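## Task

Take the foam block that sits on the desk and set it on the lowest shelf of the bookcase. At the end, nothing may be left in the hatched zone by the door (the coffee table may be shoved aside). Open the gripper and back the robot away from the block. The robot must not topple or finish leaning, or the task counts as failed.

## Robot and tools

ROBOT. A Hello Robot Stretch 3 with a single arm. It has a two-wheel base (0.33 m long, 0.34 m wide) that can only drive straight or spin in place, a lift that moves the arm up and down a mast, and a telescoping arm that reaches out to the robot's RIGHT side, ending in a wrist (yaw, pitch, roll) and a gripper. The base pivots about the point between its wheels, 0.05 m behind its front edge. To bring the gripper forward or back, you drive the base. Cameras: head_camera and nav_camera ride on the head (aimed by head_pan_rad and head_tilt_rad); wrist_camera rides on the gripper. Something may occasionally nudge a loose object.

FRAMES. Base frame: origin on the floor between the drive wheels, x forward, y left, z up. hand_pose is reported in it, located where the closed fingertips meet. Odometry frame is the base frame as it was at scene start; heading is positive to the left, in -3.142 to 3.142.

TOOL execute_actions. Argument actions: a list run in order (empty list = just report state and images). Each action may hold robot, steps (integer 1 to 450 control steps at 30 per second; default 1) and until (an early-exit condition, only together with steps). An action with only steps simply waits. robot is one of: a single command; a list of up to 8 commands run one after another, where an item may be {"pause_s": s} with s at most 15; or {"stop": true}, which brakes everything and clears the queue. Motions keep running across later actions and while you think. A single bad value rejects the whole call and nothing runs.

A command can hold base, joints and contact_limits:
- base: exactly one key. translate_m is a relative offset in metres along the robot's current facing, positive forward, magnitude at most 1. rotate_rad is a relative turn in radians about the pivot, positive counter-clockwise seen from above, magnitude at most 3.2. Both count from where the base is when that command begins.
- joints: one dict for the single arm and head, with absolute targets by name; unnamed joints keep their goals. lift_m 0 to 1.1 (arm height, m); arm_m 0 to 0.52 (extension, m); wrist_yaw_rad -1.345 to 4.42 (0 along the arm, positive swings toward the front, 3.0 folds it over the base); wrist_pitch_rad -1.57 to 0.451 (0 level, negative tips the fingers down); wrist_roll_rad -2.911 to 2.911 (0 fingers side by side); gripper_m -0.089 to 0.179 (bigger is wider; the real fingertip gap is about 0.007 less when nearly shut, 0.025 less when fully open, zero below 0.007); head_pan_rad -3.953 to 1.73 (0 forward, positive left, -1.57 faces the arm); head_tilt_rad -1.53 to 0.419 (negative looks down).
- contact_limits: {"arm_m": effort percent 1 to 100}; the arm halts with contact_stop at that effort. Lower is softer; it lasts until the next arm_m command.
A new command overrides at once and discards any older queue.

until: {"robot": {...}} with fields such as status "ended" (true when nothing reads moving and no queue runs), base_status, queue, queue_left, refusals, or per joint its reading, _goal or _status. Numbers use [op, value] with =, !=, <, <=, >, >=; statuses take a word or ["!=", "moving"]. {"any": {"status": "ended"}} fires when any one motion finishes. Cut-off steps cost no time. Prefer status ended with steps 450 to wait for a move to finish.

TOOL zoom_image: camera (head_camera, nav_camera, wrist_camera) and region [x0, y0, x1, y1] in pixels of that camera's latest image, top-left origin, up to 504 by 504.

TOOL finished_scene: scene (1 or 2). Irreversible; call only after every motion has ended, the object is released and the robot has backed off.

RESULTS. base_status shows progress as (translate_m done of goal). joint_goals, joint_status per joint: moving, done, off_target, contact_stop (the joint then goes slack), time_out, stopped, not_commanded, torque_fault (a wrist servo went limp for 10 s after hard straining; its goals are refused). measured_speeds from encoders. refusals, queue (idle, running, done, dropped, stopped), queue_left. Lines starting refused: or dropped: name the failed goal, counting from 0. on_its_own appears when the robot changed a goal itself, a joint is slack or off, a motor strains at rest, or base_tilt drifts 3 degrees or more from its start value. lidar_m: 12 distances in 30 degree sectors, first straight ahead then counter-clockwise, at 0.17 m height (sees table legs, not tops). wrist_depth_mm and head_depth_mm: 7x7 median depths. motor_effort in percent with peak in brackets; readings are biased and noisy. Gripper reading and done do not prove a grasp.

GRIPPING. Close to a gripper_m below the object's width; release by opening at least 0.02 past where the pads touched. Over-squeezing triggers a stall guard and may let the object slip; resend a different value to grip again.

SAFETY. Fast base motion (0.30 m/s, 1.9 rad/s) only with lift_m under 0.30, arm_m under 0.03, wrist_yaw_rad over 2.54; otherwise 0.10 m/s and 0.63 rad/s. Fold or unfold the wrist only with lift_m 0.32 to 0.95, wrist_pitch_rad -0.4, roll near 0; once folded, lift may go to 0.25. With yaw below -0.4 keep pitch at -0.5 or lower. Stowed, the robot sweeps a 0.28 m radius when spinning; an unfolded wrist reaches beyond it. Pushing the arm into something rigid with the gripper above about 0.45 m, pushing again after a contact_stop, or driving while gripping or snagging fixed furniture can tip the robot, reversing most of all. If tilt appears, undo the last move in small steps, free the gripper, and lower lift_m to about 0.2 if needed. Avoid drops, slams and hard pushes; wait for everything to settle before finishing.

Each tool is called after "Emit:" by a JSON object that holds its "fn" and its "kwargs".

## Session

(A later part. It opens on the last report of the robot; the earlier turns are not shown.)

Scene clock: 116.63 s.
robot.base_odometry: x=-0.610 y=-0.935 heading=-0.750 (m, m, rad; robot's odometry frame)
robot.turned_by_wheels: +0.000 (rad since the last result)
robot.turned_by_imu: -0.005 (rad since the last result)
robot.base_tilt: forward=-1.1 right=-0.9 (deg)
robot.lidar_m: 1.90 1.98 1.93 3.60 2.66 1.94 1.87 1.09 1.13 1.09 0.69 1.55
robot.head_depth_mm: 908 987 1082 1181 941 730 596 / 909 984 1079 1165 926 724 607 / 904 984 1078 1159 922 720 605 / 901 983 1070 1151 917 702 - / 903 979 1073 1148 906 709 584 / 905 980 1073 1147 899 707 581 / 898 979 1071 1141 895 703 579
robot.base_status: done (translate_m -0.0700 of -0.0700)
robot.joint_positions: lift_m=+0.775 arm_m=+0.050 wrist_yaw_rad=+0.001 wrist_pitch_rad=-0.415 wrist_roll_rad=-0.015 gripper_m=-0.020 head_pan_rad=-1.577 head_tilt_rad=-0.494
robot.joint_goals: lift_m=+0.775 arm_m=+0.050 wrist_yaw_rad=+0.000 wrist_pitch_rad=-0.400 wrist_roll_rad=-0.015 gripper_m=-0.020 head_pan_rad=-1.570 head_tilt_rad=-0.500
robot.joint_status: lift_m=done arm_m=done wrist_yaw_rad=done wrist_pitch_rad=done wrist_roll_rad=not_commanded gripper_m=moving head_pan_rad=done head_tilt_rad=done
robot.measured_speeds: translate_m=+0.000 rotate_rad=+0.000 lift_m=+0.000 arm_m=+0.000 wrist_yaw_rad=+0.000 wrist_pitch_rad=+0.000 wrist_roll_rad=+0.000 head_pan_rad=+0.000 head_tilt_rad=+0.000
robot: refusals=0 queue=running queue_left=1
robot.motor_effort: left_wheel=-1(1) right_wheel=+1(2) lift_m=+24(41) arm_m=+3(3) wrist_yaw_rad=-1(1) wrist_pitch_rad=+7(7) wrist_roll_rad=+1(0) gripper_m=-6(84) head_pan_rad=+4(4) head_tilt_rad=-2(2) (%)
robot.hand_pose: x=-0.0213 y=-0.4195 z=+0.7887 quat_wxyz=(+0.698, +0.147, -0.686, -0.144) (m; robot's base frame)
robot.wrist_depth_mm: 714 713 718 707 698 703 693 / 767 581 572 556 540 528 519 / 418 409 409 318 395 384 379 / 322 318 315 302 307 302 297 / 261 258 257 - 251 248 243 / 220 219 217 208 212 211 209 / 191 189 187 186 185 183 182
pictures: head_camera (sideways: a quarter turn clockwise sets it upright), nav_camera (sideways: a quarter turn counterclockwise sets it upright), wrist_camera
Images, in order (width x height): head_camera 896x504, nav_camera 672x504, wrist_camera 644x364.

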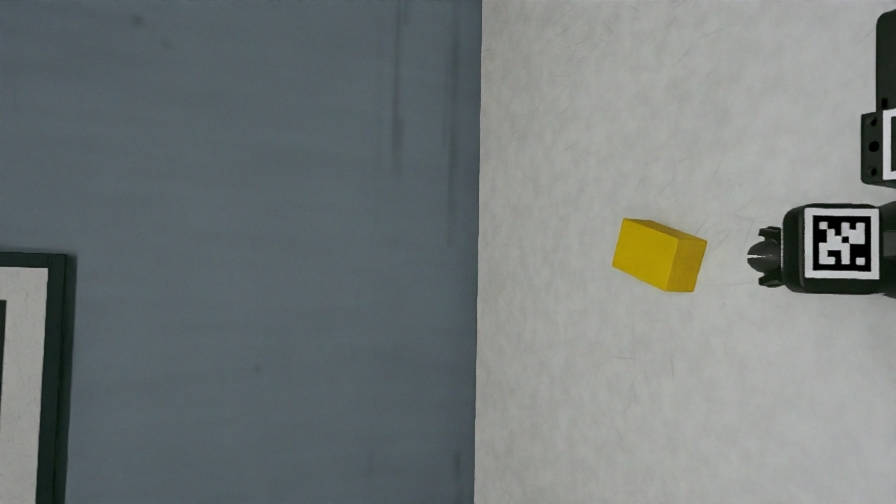

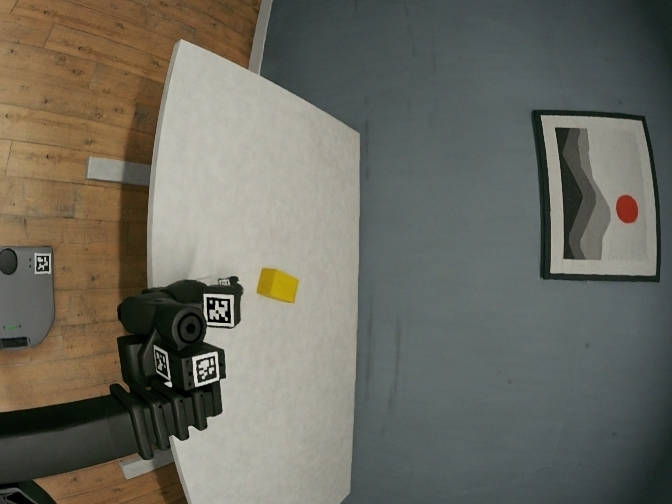

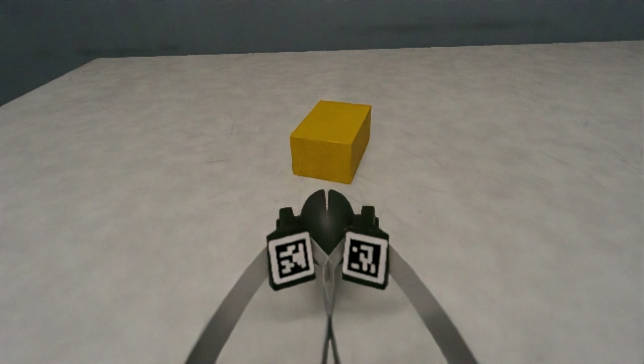

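Emit:
{"fn": "execute_actions", "kwargs": {"actions": [{"robot":[{"joints":{"gripper_m":0.13,"lift_m":0.775}},{"joints":{"arm_m":0.17}}],"steps":300,"until":{"robot":{"status":"ended"}}}]}}

Scene clock: 123.90 s.
robot.base_odometry: x=-0.610 y=-0.935 heading=-0.750 (m, m, rad; robot's odometry frame)
robot.turned_by_wheels: +0.000 (rad since the last result)
robot.turned_by_imu: -0.002 (rad since the last result)
robot.base_tilt: forward=-1.0 right=-0.8 (deg)
robot.lidar_m: 1.90 1.98 1.93 3.59 2.66 1.94 1.88 1.09 1.13 1.09 0.69 1.55
robot.head_depth_mm: 907 990 1076 1171 936 727 612 / 909 984 1077 1168 928 772 - / 906 984 1075 1157 920 - - / 902 984 1079 1150 914 - - / 903 980 1075 1151 906 690 583 / 903 978 1073 1149 899 705 581 / 901 979 1068 1144 892 703 577
robot.base_status: done (translate_m -0.0700 of -0.0700)
robot.joint_positions: lift_m=+0.775 arm_m=+0.170 wrist_yaw_rad=+0.001 wrist_pitch_rad=-0.415 wrist_roll_rad=-0.015 gripper_m=+0.130 head_pan_rad=-1.577 head_tilt_rad=-0.494
robot.joint_goals: lift_m=+0.775 arm_m=+0.170 wrist_yaw_rad=+0.000 wrist_pitch_rad=-0.400 wrist_roll_rad=-0.015 gripper_m=+0.130 head_pan_rad=-1.570 head_tilt_rad=-0.500
robot.joint_status: lift_m=done arm_m=done wrist_yaw_rad=done wrist_pitch_rad=done wrist_roll_rad=not_commanded gripper_m=done head_pan_rad=done head_tilt_rad=done
robot.measured_speeds: translate_m=+0.000 rotate_rad=+0.000 lift_m=+0.000 arm_m=+0.000 wrist_yaw_rad=+0.000 wrist_pitch_rad=+0.000 wrist_roll_rad=+0.000 head_pan_rad=+0.000 head_tilt_rad=+0.000
robot: refusals=0 queue=done queue_left=0
robot.motor_effort: left_wheel=-1(1) right_wheel=+2(1) lift_m=+23(25) arm_m=+3(3) wrist_yaw_rad=-1(2) wrist_pitch_rad=+7(7) wrist_roll_rad=+0(0) gripper_m=+0(81) head_pan_rad=+4(5) head_tilt_rad=-1(1) (%)
robot.hand_pose: x=-0.0213 y=-0.5395 z=+0.7887 quat_wxyz=(+0.698, +0.147, -0.686, -0.144) (m; robot's base frame)
robot.wrist_depth_mm: 602 613 615 608 603 607 599 / 640 579 560 555 543 528 517 / 417 409 403 397 387 383 377 / 321 318 315 241 300 301 298 / 262 263 256 198 245 250 244 / 219 215 215 208 213 204 208 / 194 188 187 186 184 183 182
pictures: head_camera (sideways: a quarter turn clockwise sets it upright), nav_camera (sideways: a quarter turn counterclockwise sets it upright), wrist_camera
Images, in order (width x height): head_camera 896x504, nav_camera 672x504, wrist_camera 644x364.

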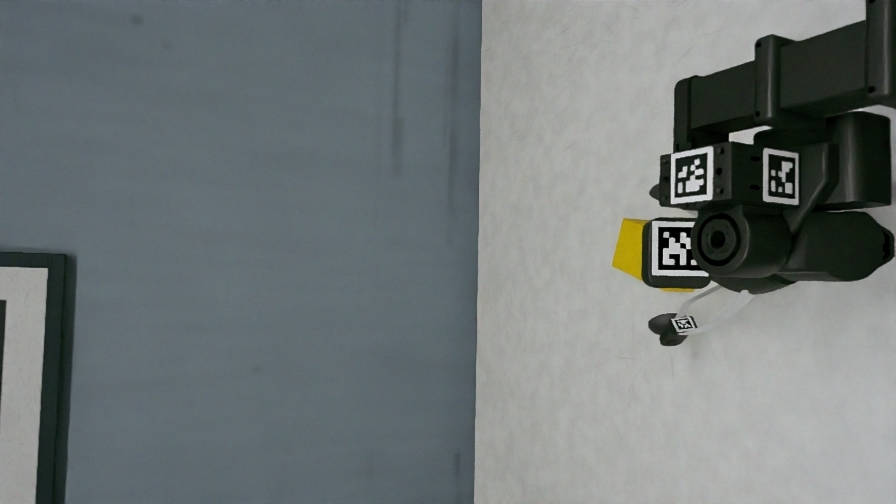

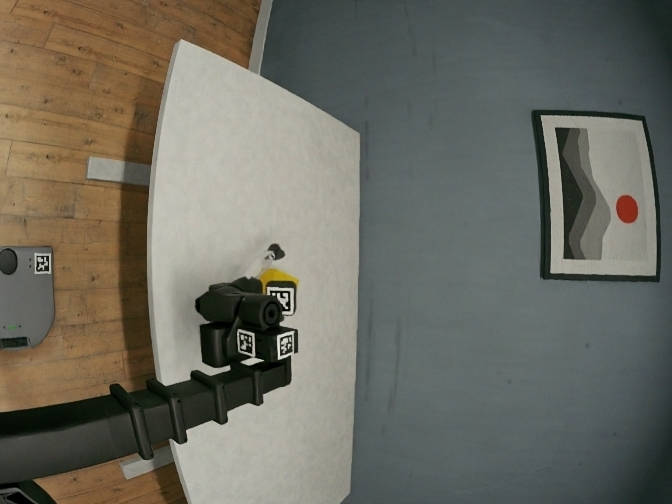

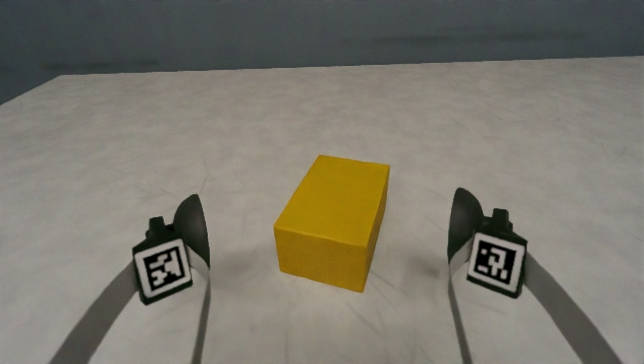

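Like scene 1's pre-grasp. Extend 0.04 and close.

Emit:
{"fn": "execute_actions", "kwargs": {"actions": [{"robot":[{"joints":{"arm_m":0.21}},{"joints":{"gripper_m":-0.02}},{"joints":{"lift_m":0.9}},{"joints":{"arm_m":0.0}}],"steps":450,"until":{"robot":{"status":"ended"}}}]}}

Scene clock: 141.93 s.
robot.base_odometry: x=-0.610 y=-0.935 heading=-0.750 (m, m, rad; robot's odometry frame)
robot.turned_by_wheels: +0.000 (rad since the last result)
robot.turned_by_imu: -0.005 (rad since the last result)
robot.base_tilt: forward=-1.2 right=-0.8 (deg)
robot.lidar_m: 1.90 1.98 1.93 3.59 2.65 1.94 1.88 1.09 1.13 1.09 0.69 1.56
robot.head_depth_mm: 909 987 1084 1171 933 728 629 / 910 986 1080 1162 932 - 576 / 905 987 1076 1155 938 - 567 / 904 982 1078 1154 950 - 572 / 902 983 1076 1152 910 710 584 / 903 978 1066 1149 899 705 580 / 902 978 1070 1142 894 700 579
robot.base_status: done (translate_m -0.0700 of -0.0700)
robot.joint_positions: lift_m=+0.775 arm_m=+0.210 wrist_yaw_rad=+0.001 wrist_pitch_rad=-0.415 wrist_roll_rad=-0.015 gripper_m=-0.020 head_pan_rad=-1.577 head_tilt_rad=-0.494
robot.joint_goals: lift_m=+0.775 arm_m=+0.210 wrist_yaw_rad=+0.000 wrist_pitch_rad=-0.400 wrist_roll_rad=-0.015 gripper_m=-0.020 head_pan_rad=-1.570 head_tilt_rad=-0.500
robot.joint_status: lift_m=done arm_m=done wrist_yaw_rad=done wrist_pitch_rad=done wrist_roll_rad=not_commanded gripper_m=moving head_pan_rad=done head_tilt_rad=done
robot.measured_speeds: translate_m=+0.000 rotate_rad=+0.000 lift_m=+0.000 arm_m=+0.000 wrist_yaw_rad=+0.000 wrist_pitch_rad=+0.000 wrist_roll_rad=+0.000 head_pan_rad=+0.000 head_tilt_rad=+0.000
robot: refusals=0 queue=running queue_left=2
robot.motor_effort: left_wheel=-1(1) right_wheel=+2(2) lift_m=+24(24) arm_m=+3(4) wrist_yaw_rad=+0(1) wrist_pitch_rad=+7(7) wrist_roll_rad=+0(0) gripper_m=-9(83) head_pan_rad=+4(4) head_tilt_rad=-2(1) (%)
robot.hand_pose: x=-0.0213 y=-0.5795 z=+0.7887 quat_wxyz=(+0.698, +0.147, -0.686, -0.144) (m; robot's base frame)
robot.wrist_depth_mm: 576 575 563 572 570 567 569 / 597 603 561 551 536 521 524 / 415 408 403 398 390 383 377 / 319 314 313 309 305 300 297 / 260 258 257 - 250 247 245 / 219 217 216 161 211 210 208 / 190 188 187 176 180 182 182
pictures: head_camera (sideways: a quarter turn clockwise sets it upright), nav_camera (sideways: a quarter turn counterclockwise sets it upright), wrist_camera
Images, in order (width x height): head_camera 896x504, nav_camera 672x504, wrist_camera 644x364.

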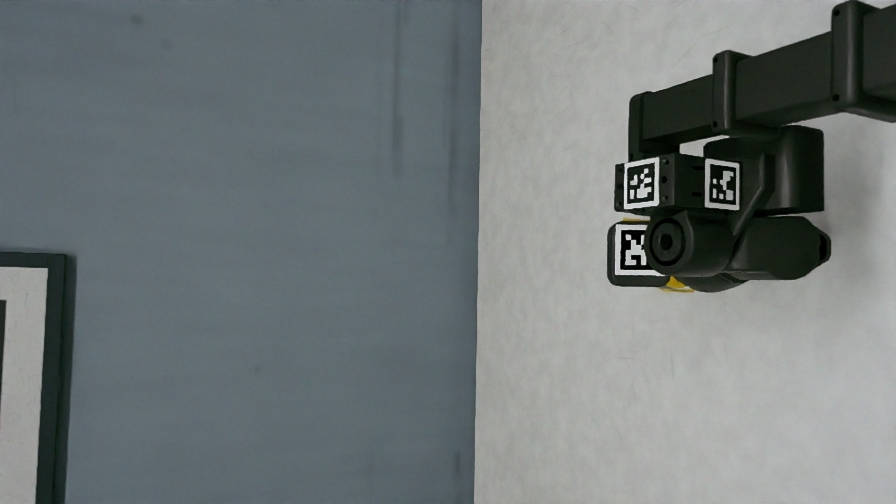

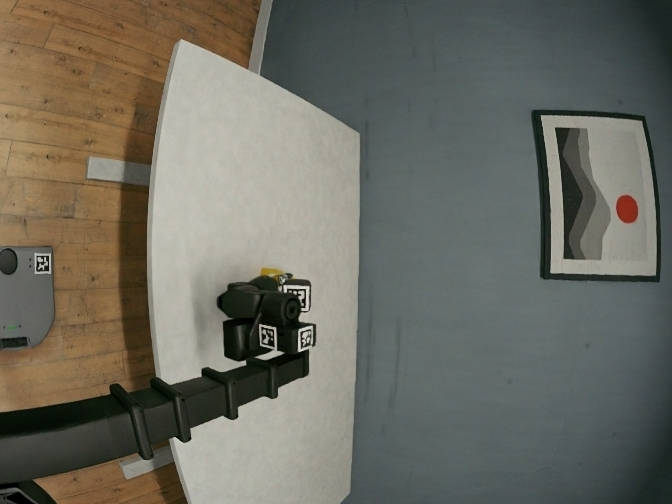

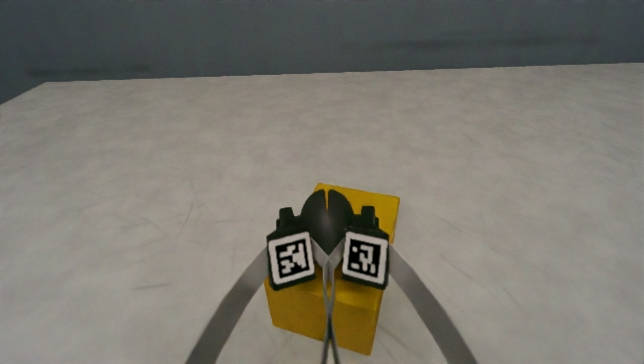

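Emit:
{"fn": "execute_actions", "kwargs": {"actions": [{"robot":[{"joints":{"gripper_m":0.13,"arm_m":0.21}},{"joints":{"lift_m":0.70}}],"steps":300,"until":{"robot":{"status":"ended"}}}]}}

Scene clock: 149.33 s.
robot.base_odometry: x=-0.610 y=-0.935 heading=-0.750 (m, m, rad; robot's odometry frame)
robot.turned_by_wheels: +0.000 (rad since the last result)
robot.turned_by_imu: -0.002 (rad since the last result)
robot.base_tilt: forward=-1.1 right=-0.9 (deg)
robot.lidar_m: 1.90 1.98 1.93 3.61 2.65 1.94 1.88 1.09 1.13 1.09 0.70 1.55
robot.head_depth_mm: 915 988 1083 1180 934 728 598 / 909 984 1082 1163 931 748 - / 906 985 1079 1158 917 768 - / 907 987 1077 1152 917 - - / 905 979 1071 1151 906 697 582 / 902 975 1074 1150 902 707 581 / 898 977 1067 1145 893 703 577
robot.base_status: done (translate_m -0.0700 of -0.0700)
robot.joint_positions: lift_m=+0.714 arm_m=+0.210 wrist_yaw_rad=+0.001 wrist_pitch_rad=-0.364 wrist_roll_rad=-0.015 gripper_m=+0.130 head_pan_rad=-1.577 head_tilt_rad=-0.494
robot.joint_goals: lift_m=+0.714 arm_m=+0.210 wrist_yaw_rad=+0.000 wrist_pitch_rad=-0.400 wrist_roll_rad=-0.015 gripper_m=+0.130 head_pan_rad=-1.570 head_tilt_rad=-0.500
robot.joint_status: lift_m=contact_stop arm_m=done wrist_yaw_rad=done wrist_pitch_rad=done wrist_roll_rad=not_commanded gripper_m=done head_pan_rad=done head_tilt_rad=done
robot.measured_speeds: translate_m=+0.000 rotate_rad=+0.000 lift_m=-0.011 arm_m=+0.000 wrist_yaw_rad=+0.000 wrist_pitch_rad=+0.120 wrist_roll_rad=+0.000 head_pan_rad=+0.000 head_tilt_rad=+0.000
robot: refusals=0 queue=dropped queue_left=0
robot.on_its_own: lift_m is slack since a contact_stop, until your next command for it (your +0.700 is given up)
robot.motor_effort: left_wheel=-1(2) right_wheel=+2(2) lift_m=+29(41) arm_m=+3(1) wrist_yaw_rad=-2(2) wrist_pitch_rad=-21(24) wrist_roll_rad=+1(0) gripper_m=-1(80) head_pan_rad=+4(3) head_tilt_rad=-2(2) (%)
robot.hand_pose: x=-0.0212 y=-0.5855 z=+0.7389 quat_wxyz=(+0.701, +0.130, -0.690, -0.127) (m; robot's base frame)
robot.wrist_depth_mm: 570 570 568 560 568 562 567 / 508 491 483 466 448 438 426 / 334 323 317 311 304 299 292 / 244 241 237 152 209 227 225 / 194 199 182 128 178 189 180 / 161 152 153 142 150 148 152 / - 136 135 134 133 132 131
pictures: head_camera (sideways: a quarter turn clockwise sets it upright), nav_camera (sideways: a quarter turn counterclockwise sets it upright), wrist_camera
Images, in order (width x height): head_camera 896x504, nav_camera 672x504, wrist_camera 644x364.

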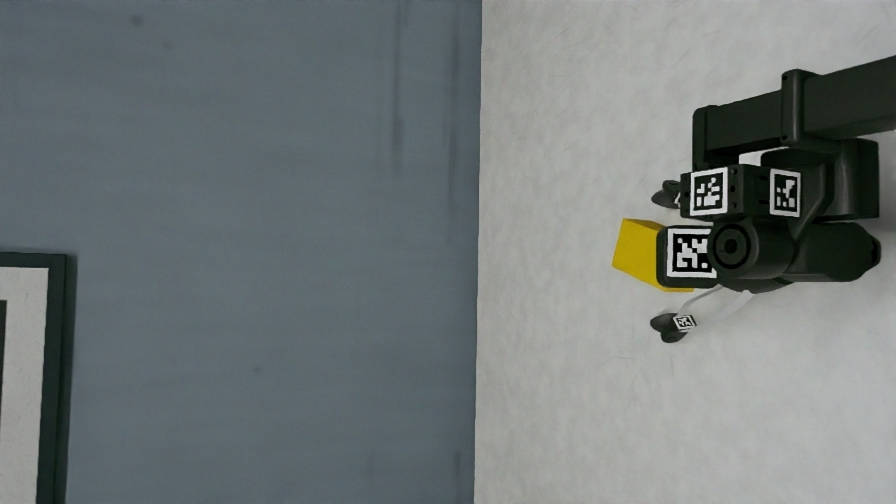

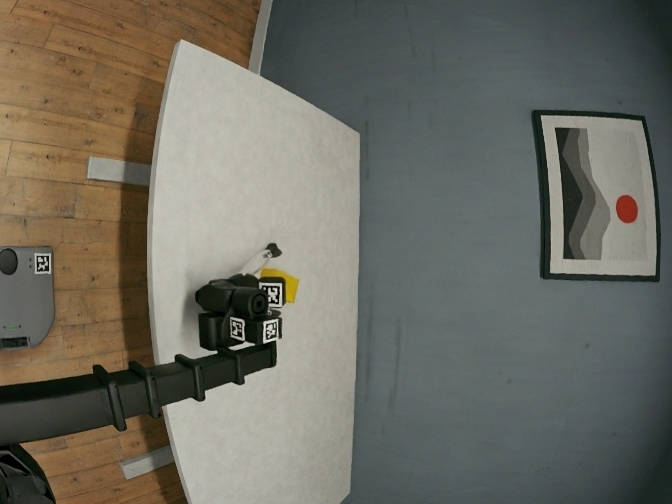

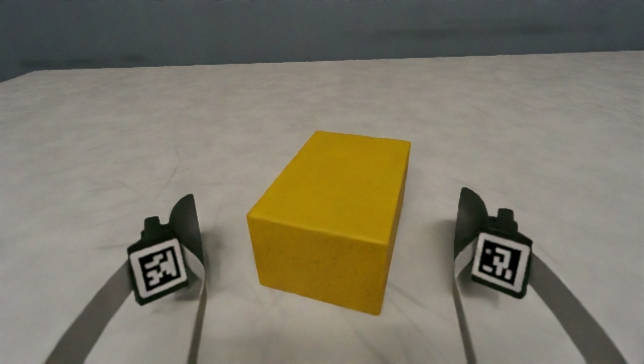

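Tips touch the desk. Raise slightly, advance, grip.

Emit:
{"fn": "execute_actions", "kwargs": {"actions": [{"robot":[{"joints":{"lift_m":0.725}},{"joints":{"arm_m":0.25}},{"joints":{"gripper_m":-0.02}},{"joints":{"lift_m":0.85}},{"joints":{"arm_m":0.0}}],"steps":450,"until":{"robot":{"status":"ended"}}}]}}

Scene clock: 160.93 s.
robot.base_odometry: x=-0.610 y=-0.935 heading=-0.750 (m, m, rad; robot's odometry frame)
robot.turned_by_wheels: +0.000 (rad since the last result)
robot.turned_by_imu: -0.003 (rad since the last result)
robot.base_tilt: forward=-1.1 right=-0.8 (deg)
robot.lidar_m: 1.90 1.97 1.93 3.58 2.66 1.95 1.88 1.09 1.13 1.09 0.69 1.55
robot.head_depth_mm: 908 987 1079 1178 934 728 596 / 907 990 1080 1163 929 724 601 / 909 982 1077 1153 924 719 576 / 906 979 1071 1156 916 714 - / 901 981 1073 1150 907 711 583 / 902 977 1076 1148 897 705 581 / 897 977 1069 1150 892 702 577
robot.base_status: done (translate_m -0.0700 of -0.0700)
robot.joint_positions: lift_m=+0.850 arm_m=+0.002 wrist_yaw_rad=+0.001 wrist_pitch_rad=-0.417 wrist_roll_rad=-0.014 gripper_m=+0.004 head_pan_rad=-1.577 head_tilt_rad=-0.494
robot.joint_goals: lift_m=+0.850 arm_m=+0.000 wrist_yaw_rad=+0.000 wrist_pitch_rad=-0.400 wrist_roll_rad=-0.014 gripper_m=+0.005 head_pan_rad=-1.570 head_tilt_rad=-0.500
robot.joint_status: lift_m=done arm_m=done wrist_yaw_rad=done wrist_pitch_rad=done wrist_roll_rad=not_commanded gripper_m=done head_pan_rad=done head_tilt_rad=done
robot.measured_speeds: translate_m=+0.000 rotate_rad=+0.000 lift_m=+0.000 arm_m=+0.000 wrist_yaw_rad=+0.000 wrist_pitch_rad=+0.000 wrist_roll_rad=+0.000 head_pan_rad=+0.000 head_tilt_rad=+0.000
robot: refusals=0 queue=done queue_left=0
robot.on_its_own: gripper_m is held at +0.005, not at your -0.020, by its stall guard, which is still easing
robot.motor_effort: left_wheel=-1(2) right_wheel=+1(2) lift_m=+40(36) arm_m=-3(3) wrist_yaw_rad=-2(10) wrist_pitch_rad=+8(17) wrist_roll_rad=+0(0) gripper_m=-5(99) head_pan_rad=+4(4) head_tilt_rad=-2(2) (%)
robot.hand_pose: x=-0.0212 y=-0.3718 z=+0.8625 quat_wxyz=(+0.697, +0.148, -0.686, -0.145) (m; robot's base frame)
robot.wrist_depth_mm: 752 761 760 743 762 749 749 / 840 800 801 780 755 734 711 / 897 575 562 551 544 531 528 / 449 443 440 162 161 420 411 / 367 363 369 126 125 346 340 / 307 304 114 106 109 289 291 / 266 264 256 103 97 256 256
pictures: head_camera (sideways: a quarter turn clockwise sets it upright), nav_camera (sideways: a quarter turn counterclockwise sets it upright), wrist_camera
Images, in order (width x height): head_camera 896x504, nav_camera 672x504, wrist_camera 644x364.

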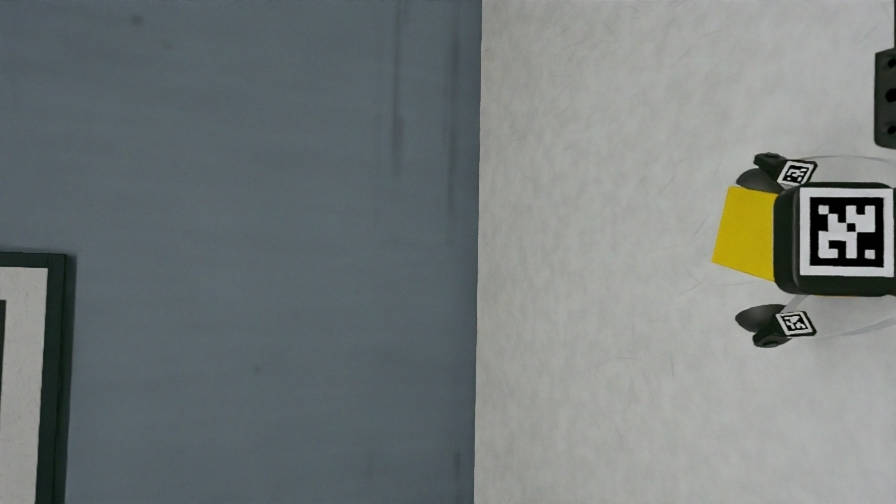

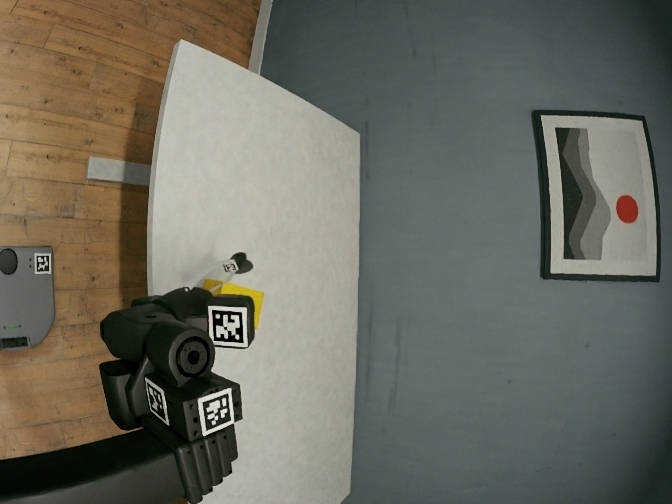

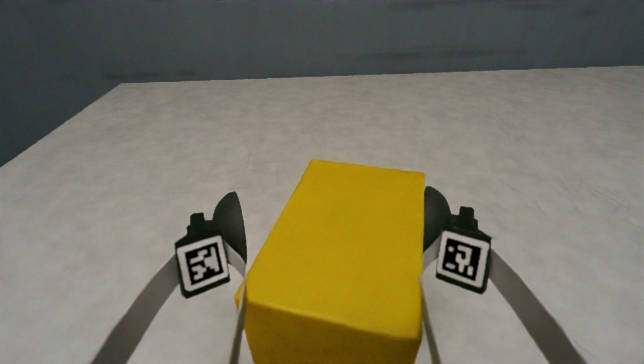

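Emit:
{"fn": "execute_actions", "kwargs": {"actions": [{"robot":{"base":{"rotate_rad":1.57},"joints":{"head_pan_rad":0,"head_tilt_rad":-0.3}},"steps":300,"until":{"robot":{"status":"ended"}}}]}}

Scene clock: 167.37 s.
robot.base_odometry: x=-0.610 y=-0.935 heading=+0.820 (m, m, rad; robot's odometry frame)
robot.turned_by_wheels: +1.570 (rad since the last result)
robot.turned_by_imu: +1.570 (rad since the last result)
robot.base_tilt: forward=-1.0 right=-0.9 (deg)
robot.lidar_m: 3.70 2.69 1.95 1.88 1.09 1.14 1.09 0.70 1.53 1.90 1.97 1.92
robot.head_depth_mm: 3355 3481 3771 3966 2860 2032 1561 / 3320 3459 3713 3880 2856 2020 1560 / 3279 3521 3672 3886 2822 1998 1553 / 3308 3509 3682 3865 2794 1983 1544 / 3291 3473 3742 3875 2727 1980 1519 / 3283 3535 3634 3780 2716 1971 1522 / 3233 3429 3541 3689 2691 1940 1513
robot.base_status: done (rotate_rad +1.5699 of +1.5700)
robot.joint_positions: lift_m=+0.850 arm_m=+0.002 wrist_yaw_rad=+0.001 wrist_pitch_rad=-0.417 wrist_roll_rad=-0.014 gripper_m=+0.032 head_pan_rad=-0.007 head_tilt_rad=-0.310
robot.joint_goals: lift_m=+0.850 arm_m=+0.000 wrist_yaw_rad=+0.000 wrist_pitch_rad=-0.400 wrist_roll_rad=-0.014 gripper_m=+0.031 head_pan_rad=+0.000 head_tilt_rad=-0.300
robot.joint_status: lift_m=done arm_m=done wrist_yaw_rad=done wrist_pitch_rad=done wrist_roll_rad=not_commanded gripper_m=done head_pan_rad=done head_tilt_rad=done
robot.measured_speeds: translate_m=+0.000 rotate_rad=+0.000 lift_m=+0.000 arm_m=+0.000 wrist_yaw_rad=+0.000 wrist_pitch_rad=+0.000 wrist_roll_rad=+0.000 head_pan_rad=+0.000 head_tilt_rad=+0.000
robot: refusals=0 queue=done queue_left=0
robot.on_its_own: gripper_m is held at +0.031, not at your -0.020, by its stall guard, which is not easing now
robot.motor_effort: left_wheel=-1(5) right_wheel=+2(5) lift_m=+40(40) arm_m=-2(2) wrist_yaw_rad=-1(1) wrist_pitch_rad=+8(8) wrist_roll_rad=+0(0) gripper_m=-21(28) head_pan_rad=+4(41) head_tilt_rad=+3(15) (%)
robot.hand_pose: x=-0.0212 y=-0.3718 z=+0.8625 quat_wxyz=(+0.697, +0.148, -0.686, -0.145) (m; robot's base frame)
robot.wrist_depth_mm: - - - - - - - / - - - - - - - / - - - - - - - / - - - 162 - - - / - - - 126 125 - - / - - 114 106 109 - 305 / - - 953 103 97 959 913
pictures: head_camera (sideways: a quarter turn clockwise sets it upright), nav_camera (sideways: a quarter turn counterclockwise sets it upright), wrist_camera
Images, in order (width x height): head_camera 896x504, nav_camera 672x504, wrist_camera 644x364.

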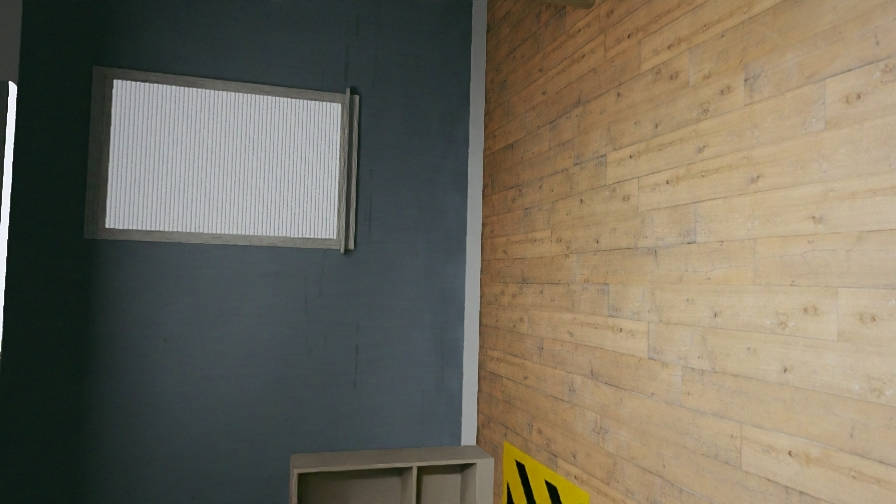

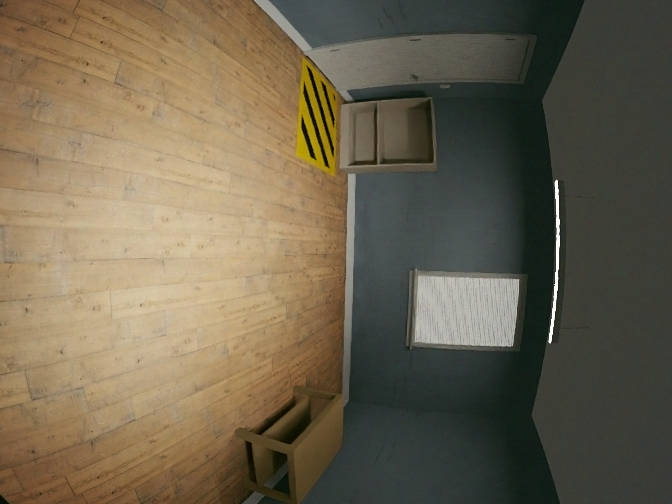

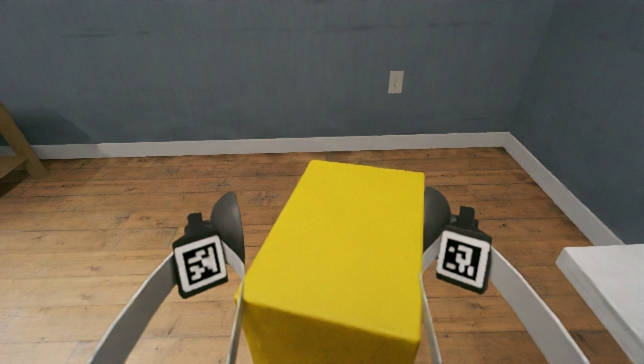

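Emit:
{"fn": "execute_actions", "kwargs": {"actions": [{"robot":[{"base":{"translate_m":1.0},"joints":{"lift_m":0.5}},{"base":{"translate_m":1.0}},{"base":{"translate_m":0.8}},{"base":{"rotate_rad":1.57}},{"base":{"translate_m":1.0},"joints":{"head_pan_rad":-1.2,"head_tilt_rad":-0.6}},{"base":{"translate_m":0.5}}],"steps":450},{"steps":450},{"steps":450},{"steps":450,"until":{"robot":{"status":"ended"}}}]}}

Scene clock: 224.53 s.
robot.base_odometry: x=+0.204 y=+2.136 heading=+2.390 (m, m, rad; robot's odometry frame)
robot.turned_by_wheels: +1.570 (rad since the last result)
robot.turned_by_imu: +1.544 (rad since the last result)
robot.base_tilt: forward=-1.0 right=-0.7 (deg)
robot.lidar_m: 0.41 0.42 0.56 1.45 4.07 2.92 2.66 1.26 0.74 0.82 0.61 0.43
robot.head_depth_mm: 671 732 637 853 958 984 887 / 691 758 629 891 1004 975 1114 / 713 782 659 932 1056 973 1141 / 737 811 658 926 1069 993 1159 / 763 842 694 722 847 1007 1166 / 691 746 805 878 971 1082 1165 / 585 623 667 717 774 819 867
robot.base_status: done (translate_m +0.5000 of +0.5000)
robot.joint_positions: lift_m=+0.500 arm_m=+0.002 wrist_yaw_rad=+0.001 wrist_pitch_rad=-0.418 wrist_roll_rad=-0.014 gripper_m=+0.032 head_pan_rad=-1.193 head_tilt_rad=-0.592
robot.joint_goals: lift_m=+0.500 arm_m=+0.000 wrist_yaw_rad=+0.000 wrist_pitch_rad=-0.400 wrist_roll_rad=-0.014 gripper_m=+0.031 head_pan_rad=-1.200 head_tilt_rad=-0.600
robot.joint_status: lift_m=done arm_m=done wrist_yaw_rad=done wrist_pitch_rad=done wrist_roll_rad=not_commanded gripper_m=done head_pan_rad=done head_tilt_rad=done
robot.measured_speeds: translate_m=+0.000 rotate_rad=+0.000 lift_m=+0.000 arm_m=+0.000 wrist_yaw_rad=+0.000 wrist_pitch_rad=+0.000 wrist_roll_rad=+0.000 head_pan_rad=+0.000 head_tilt_rad=+0.000
robot: refusals=0 queue=done queue_left=0
robot.on_its_own: gripper_m is held at +0.031, not at your -0.020, by its stall guard, which is not easing now
robot.motor_effort: left_wheel=-2(7) right_wheel=+2(5) lift_m=+24(39) arm_m=-3(2) wrist_yaw_rad=-1(2) wrist_pitch_rad=+8(8) wrist_roll_rad=+0(0) gripper_m=-22(20) head_pan_rad=-3(39) head_tilt_rad=-2(16) (%)
robot.hand_pose: x=-0.0212 y=-0.3717 z=+0.5129 quat_wxyz=(+0.697, +0.148, -0.686, -0.146) (m; robot's base frame)
robot.wrist_depth_mm: 357 486 506 509 512 514 504 / 353 487 533 528 520 505 478 / 354 393 387 379 372 367 359 / 392 475 686 162 352 696 530 / 519 498 727 126 125 688 537 / 532 573 114 106 109 588 557 / 526 595 561 103 97 589 600
pictures: head_camera (sideways: a quarter turn clockwise sets it upright), nav_camera (sideways: a quarter turn counterclockwise sets it upright), wrist_camera
Images, in order (width x height): head_camera 896x504, nav_camera 672x504, wrist_camera 644x364.

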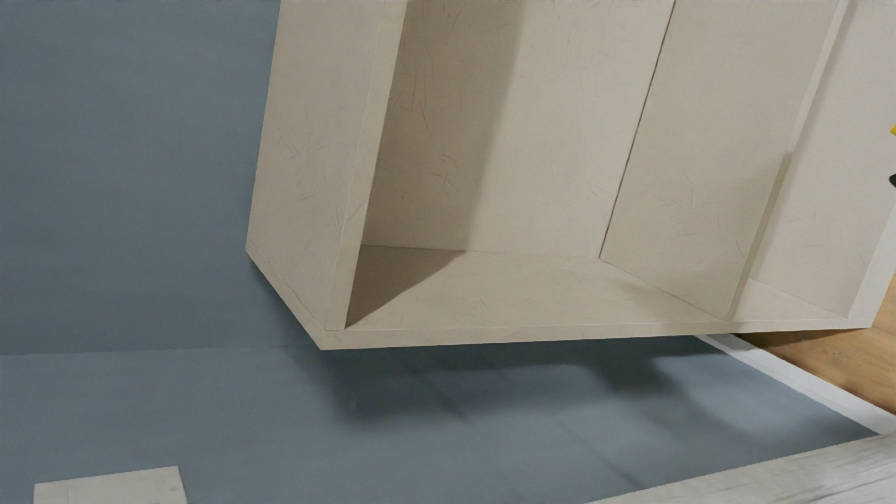

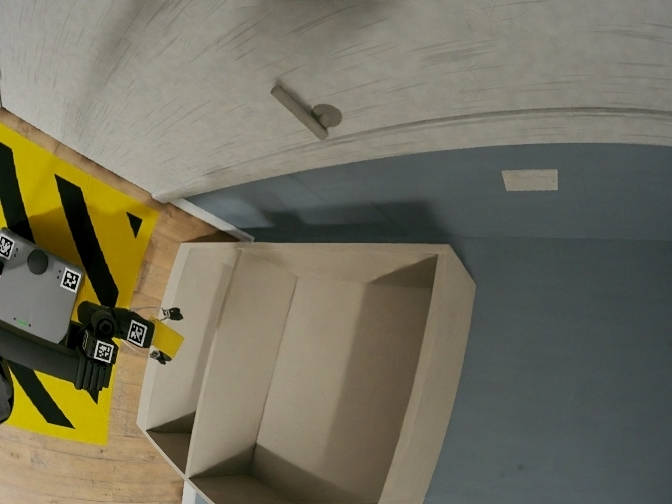

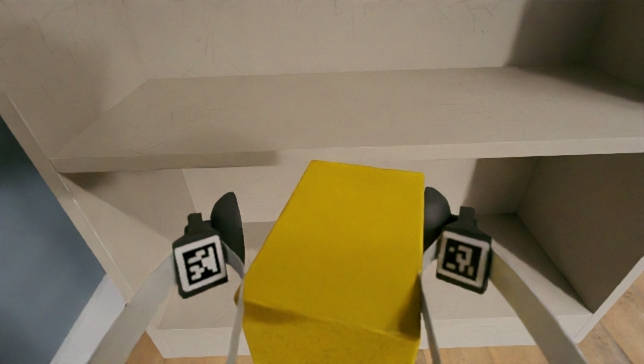

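Emit:
{"fn": "execute_actions", "kwargs": {"actions": [{"robot":[{"joints":{"lift_m":0.17,"head_pan_rad":-1.57}},{"joints":{"arm_m":0.3}}],"steps":400,"until":{"robot":{"status":"ended"}}}]}}

Scene clock: 235.27 s.
robot.base_odometry: x=+0.204 y=+2.136 heading=+2.390 (m, m, rad; robot's odometry frame)
robot.turned_by_wheels: +0.000 (rad since the last result)
robot.turned_by_imu: -0.003 (rad since the last result)
robot.base_tilt: forward=-1.0 right=-0.8 (deg)
robot.lidar_m: 0.41 0.42 0.56 1.46 4.04 2.92 2.66 1.26 0.74 0.60 0.61 0.43
robot.head_depth_mm: 705 780 637 935 1080 984 1157 / 703 775 631 928 1070 976 1166 / 700 772 621 924 1068 968 1161 / 697 769 654 929 1063 963 1165 / 693 765 644 922 1059 959 1147 / 692 762 636 921 1050 958 1141 / 691 759 628 881 938 901 1071
robot.base_status: done (translate_m +0.5000 of +0.5000)
robot.joint_positions: lift_m=+0.170 arm_m=+0.300 wrist_yaw_rad=+0.001 wrist_pitch_rad=-0.418 wrist_roll_rad=-0.014 gripper_m=+0.032 head_pan_rad=-1.563 head_tilt_rad=-0.592
robot.joint_goals: lift_m=+0.170 arm_m=+0.300 wrist_yaw_rad=+0.000 wrist_pitch_rad=-0.400 wrist_roll_rad=-0.014 gripper_m=+0.031 head_pan_rad=-1.570 head_tilt_rad=-0.600
robot.joint_status: lift_m=done arm_m=done wrist_yaw_rad=done wrist_pitch_rad=done wrist_roll_rad=not_commanded gripper_m=done head_pan_rad=done head_tilt_rad=done
robot.measured_speeds: translate_m=+0.000 rotate_rad=+0.000 lift_m=+0.000 arm_m=+0.000 wrist_yaw_rad=+0.000 wrist_pitch_rad=+0.000 wrist_roll_rad=+0.000 head_pan_rad=+0.000 head_tilt_rad=+0.000
robot: refusals=0 queue=done queue_left=0
robot.on_its_own: gripper_m is held at +0.031, not at your -0.020, by its stall guard, which is not easing now
robot.motor_effort: left_wheel=-1(1) right_wheel=+2(1) lift_m=+24(27) arm_m=+3(2) wrist_yaw_rad=-1(1) wrist_pitch_rad=+9(8) wrist_roll_rad=+0(0) gripper_m=-21(21) head_pan_rad=-3(29) head_tilt_rad=-3(2) (%)
robot.hand_pose: x=-0.0213 y=-0.6690 z=+0.1829 quat_wxyz=(+0.697, +0.148, -0.686, -0.146) (m; robot's base frame)
robot.wrist_depth_mm: 241 242 242 245 246 247 249 / 263 265 265 269 270 271 274 / 292 294 295 296 297 299 304 / 317 317 323 162 298 321 317 / 279 277 283 126 125 265 263 / 236 235 114 106 109 223 224 / 204 202 196 103 97 196 195
pictures: head_camera (sideways: a quarter turn clockwise sets it upright), nav_camera (sideways: a quarter turn counterclockwise sets it upright), wrist_camera
Images, in order (width x height): head_camera 896x504, nav_camera 672x504, wrist_camera 644x364.

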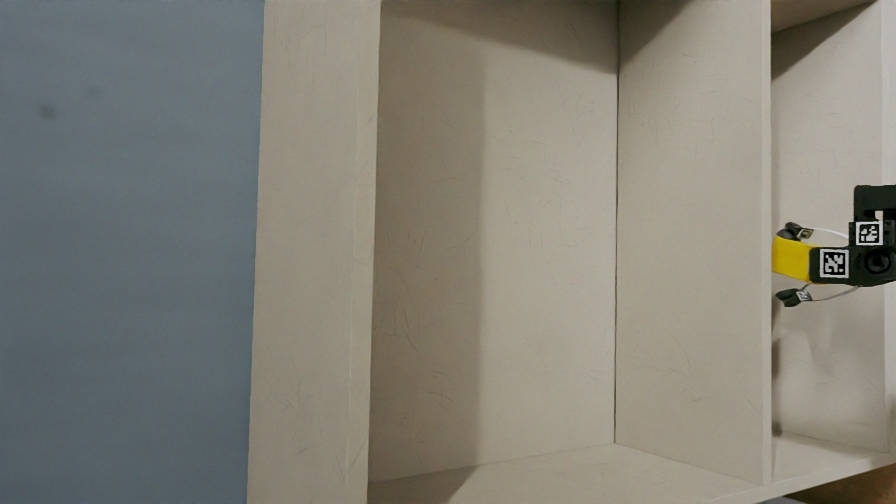

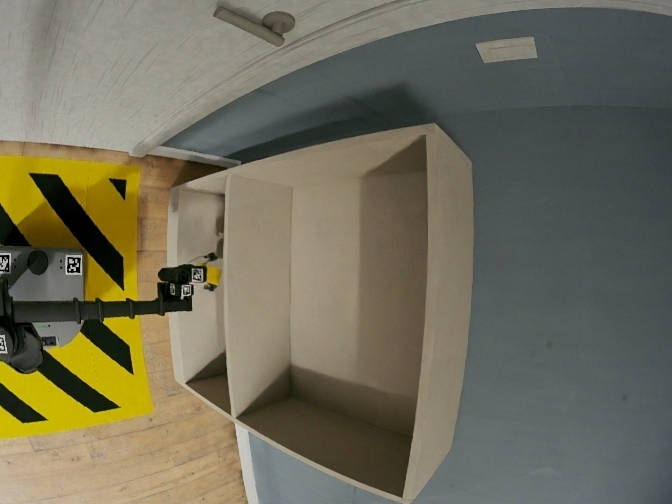

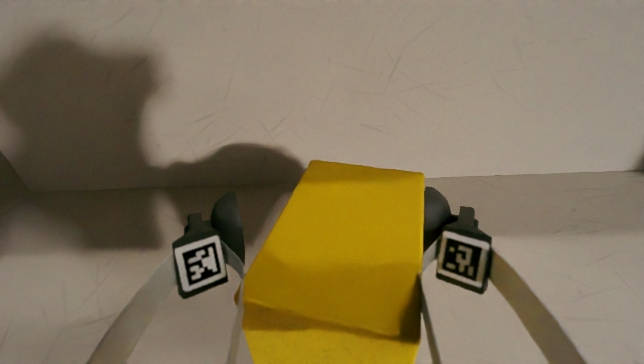

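Inside the shelf. Lower, release, retract, and back off.

Emit:
{"fn": "execute_actions", "kwargs": {"actions": [{"robot":[{"joints":{"lift_m":0.135}},{"joints":{"gripper_m":0.14}},{"joints":{"lift_m":0.16}},{"joints":{"arm_m":0.0}},{"base":{"translate_m":-1.0}},{"base":{"translate_m":-0.4},"joints":{"head_pan_rad":-0.8}}],"steps":450},{"steps":450,"until":{"robot":{"status":"ended"}}}]}}

Scene clock: 261.13 s.
robot.base_odometry: x=+1.227 y=+1.180 heading=+2.390 (m, m, rad; robot's odometry frame)
robot.turned_by_wheels: +0.000 (rad since the last result)
robot.turned_by_imu: -0.003 (rad since the last result)
robot.base_tilt: forward=-1.0 right=-0.8 (deg)
robot.lidar_m: 1.80 1.84 2.50 3.57 2.88 1.28 1.28 1.32 0.96 0.90 0.93 1.06
robot.head_depth_mm: 794 855 925 1007 1106 1228 1264 / 853 923 1000 1100 1217 1360 1265 / 915 1000 1101 1211 1359 1454 1261 / 993 1089 1209 1358 1538 1491 1248 / 1087 1137 1207 1359 1562 1480 1246 / 1198 1050 1079 1230 1442 1470 1241 / 1338 1288 1684 1585 1713 1465 1231
robot.base_status: done (translate_m -0.4000 of -0.4000)
robot.joint_positions: lift_m=+0.160 arm_m=+0.002 wrist_yaw_rad=+0.001 wrist_pitch_rad=-0.418 wrist_roll_rad=-0.014 gripper_m=+0.140 head_pan_rad=-0.807 head_tilt_rad=-0.592
robot.joint_goals: lift_m=+0.160 arm_m=+0.000 wrist_yaw_rad=+0.000 wrist_pitch_rad=-0.400 wrist_roll_rad=-0.014 gripper_m=+0.140 head_pan_rad=-0.800 head_tilt_rad=-0.600
robot.joint_status: lift_m=done arm_m=done wrist_yaw_rad=done wrist_pitch_rad=done wrist_roll_rad=not_commanded gripper_m=done head_pan_rad=done head_tilt_rad=done
robot.measured_speeds: translate_m=+0.000 rotate_rad=+0.000 lift_m=+0.000 arm_m=+0.000 wrist_yaw_rad=+0.000 wrist_pitch_rad=+0.000 wrist_roll_rad=+0.000 head_pan_rad=+0.000 head_tilt_rad=+0.000
robot: refusals=0 queue=done queue_left=0
robot.motor_effort: left_wheel=-2(6) right_wheel=+3(3) lift_m=+39(39) arm_m=-3(3) wrist_yaw_rad=-2(3) wrist_pitch_rad=+9(9) wrist_roll_rad=+0(0) gripper_m=+1(83) head_pan_rad=+3(42) head_tilt_rad=-2(2) (%)
robot.hand_pose: x=-0.0213 y=-0.3717 z=+0.1723 quat_wxyz=(+0.697, +0.148, -0.686, -0.146) (m; robot's base frame)
robot.wrist_depth_mm: 578 577 581 591 599 591 599 / 618 621 630 628 630 650 646 / 645 630 621 621 610 590 583 / 499 500 493 478 478 470 459 / 411 411 396 392 390 - 381 / 343 328 337 340 331 315 324 / 306 294 291 290 289 285 283
pictures: head_camera (sideways: a quarter turn clockwise sets it upright), nav_camera (sideways: a quarter turn counterclockwise sets it upright), wrist_camera
Images, in order (width x height): head_camera 896x504, nav_camera 672x504, wrist_camera 644x364.

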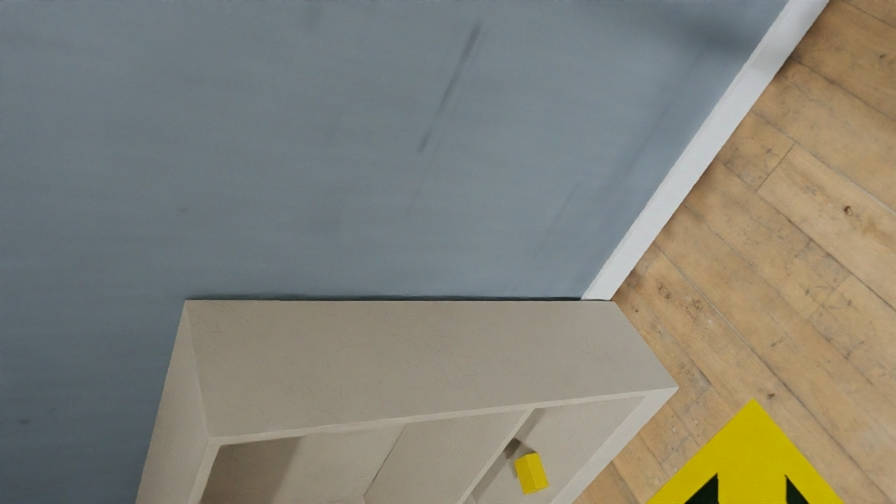

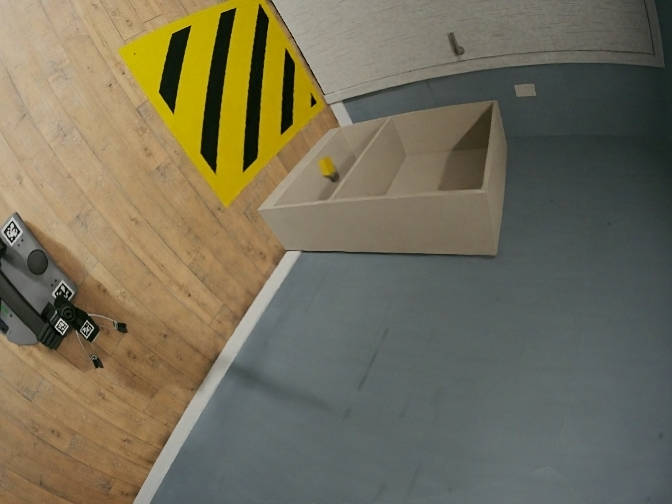

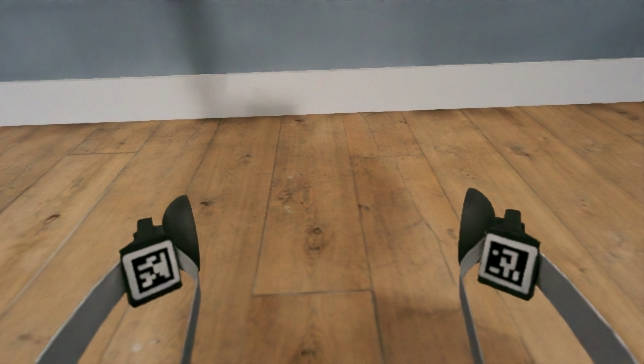

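Emit:
{"fn": "finished_scene", "kwargs": {"scene": 2}}

The scene is finished: the task was done.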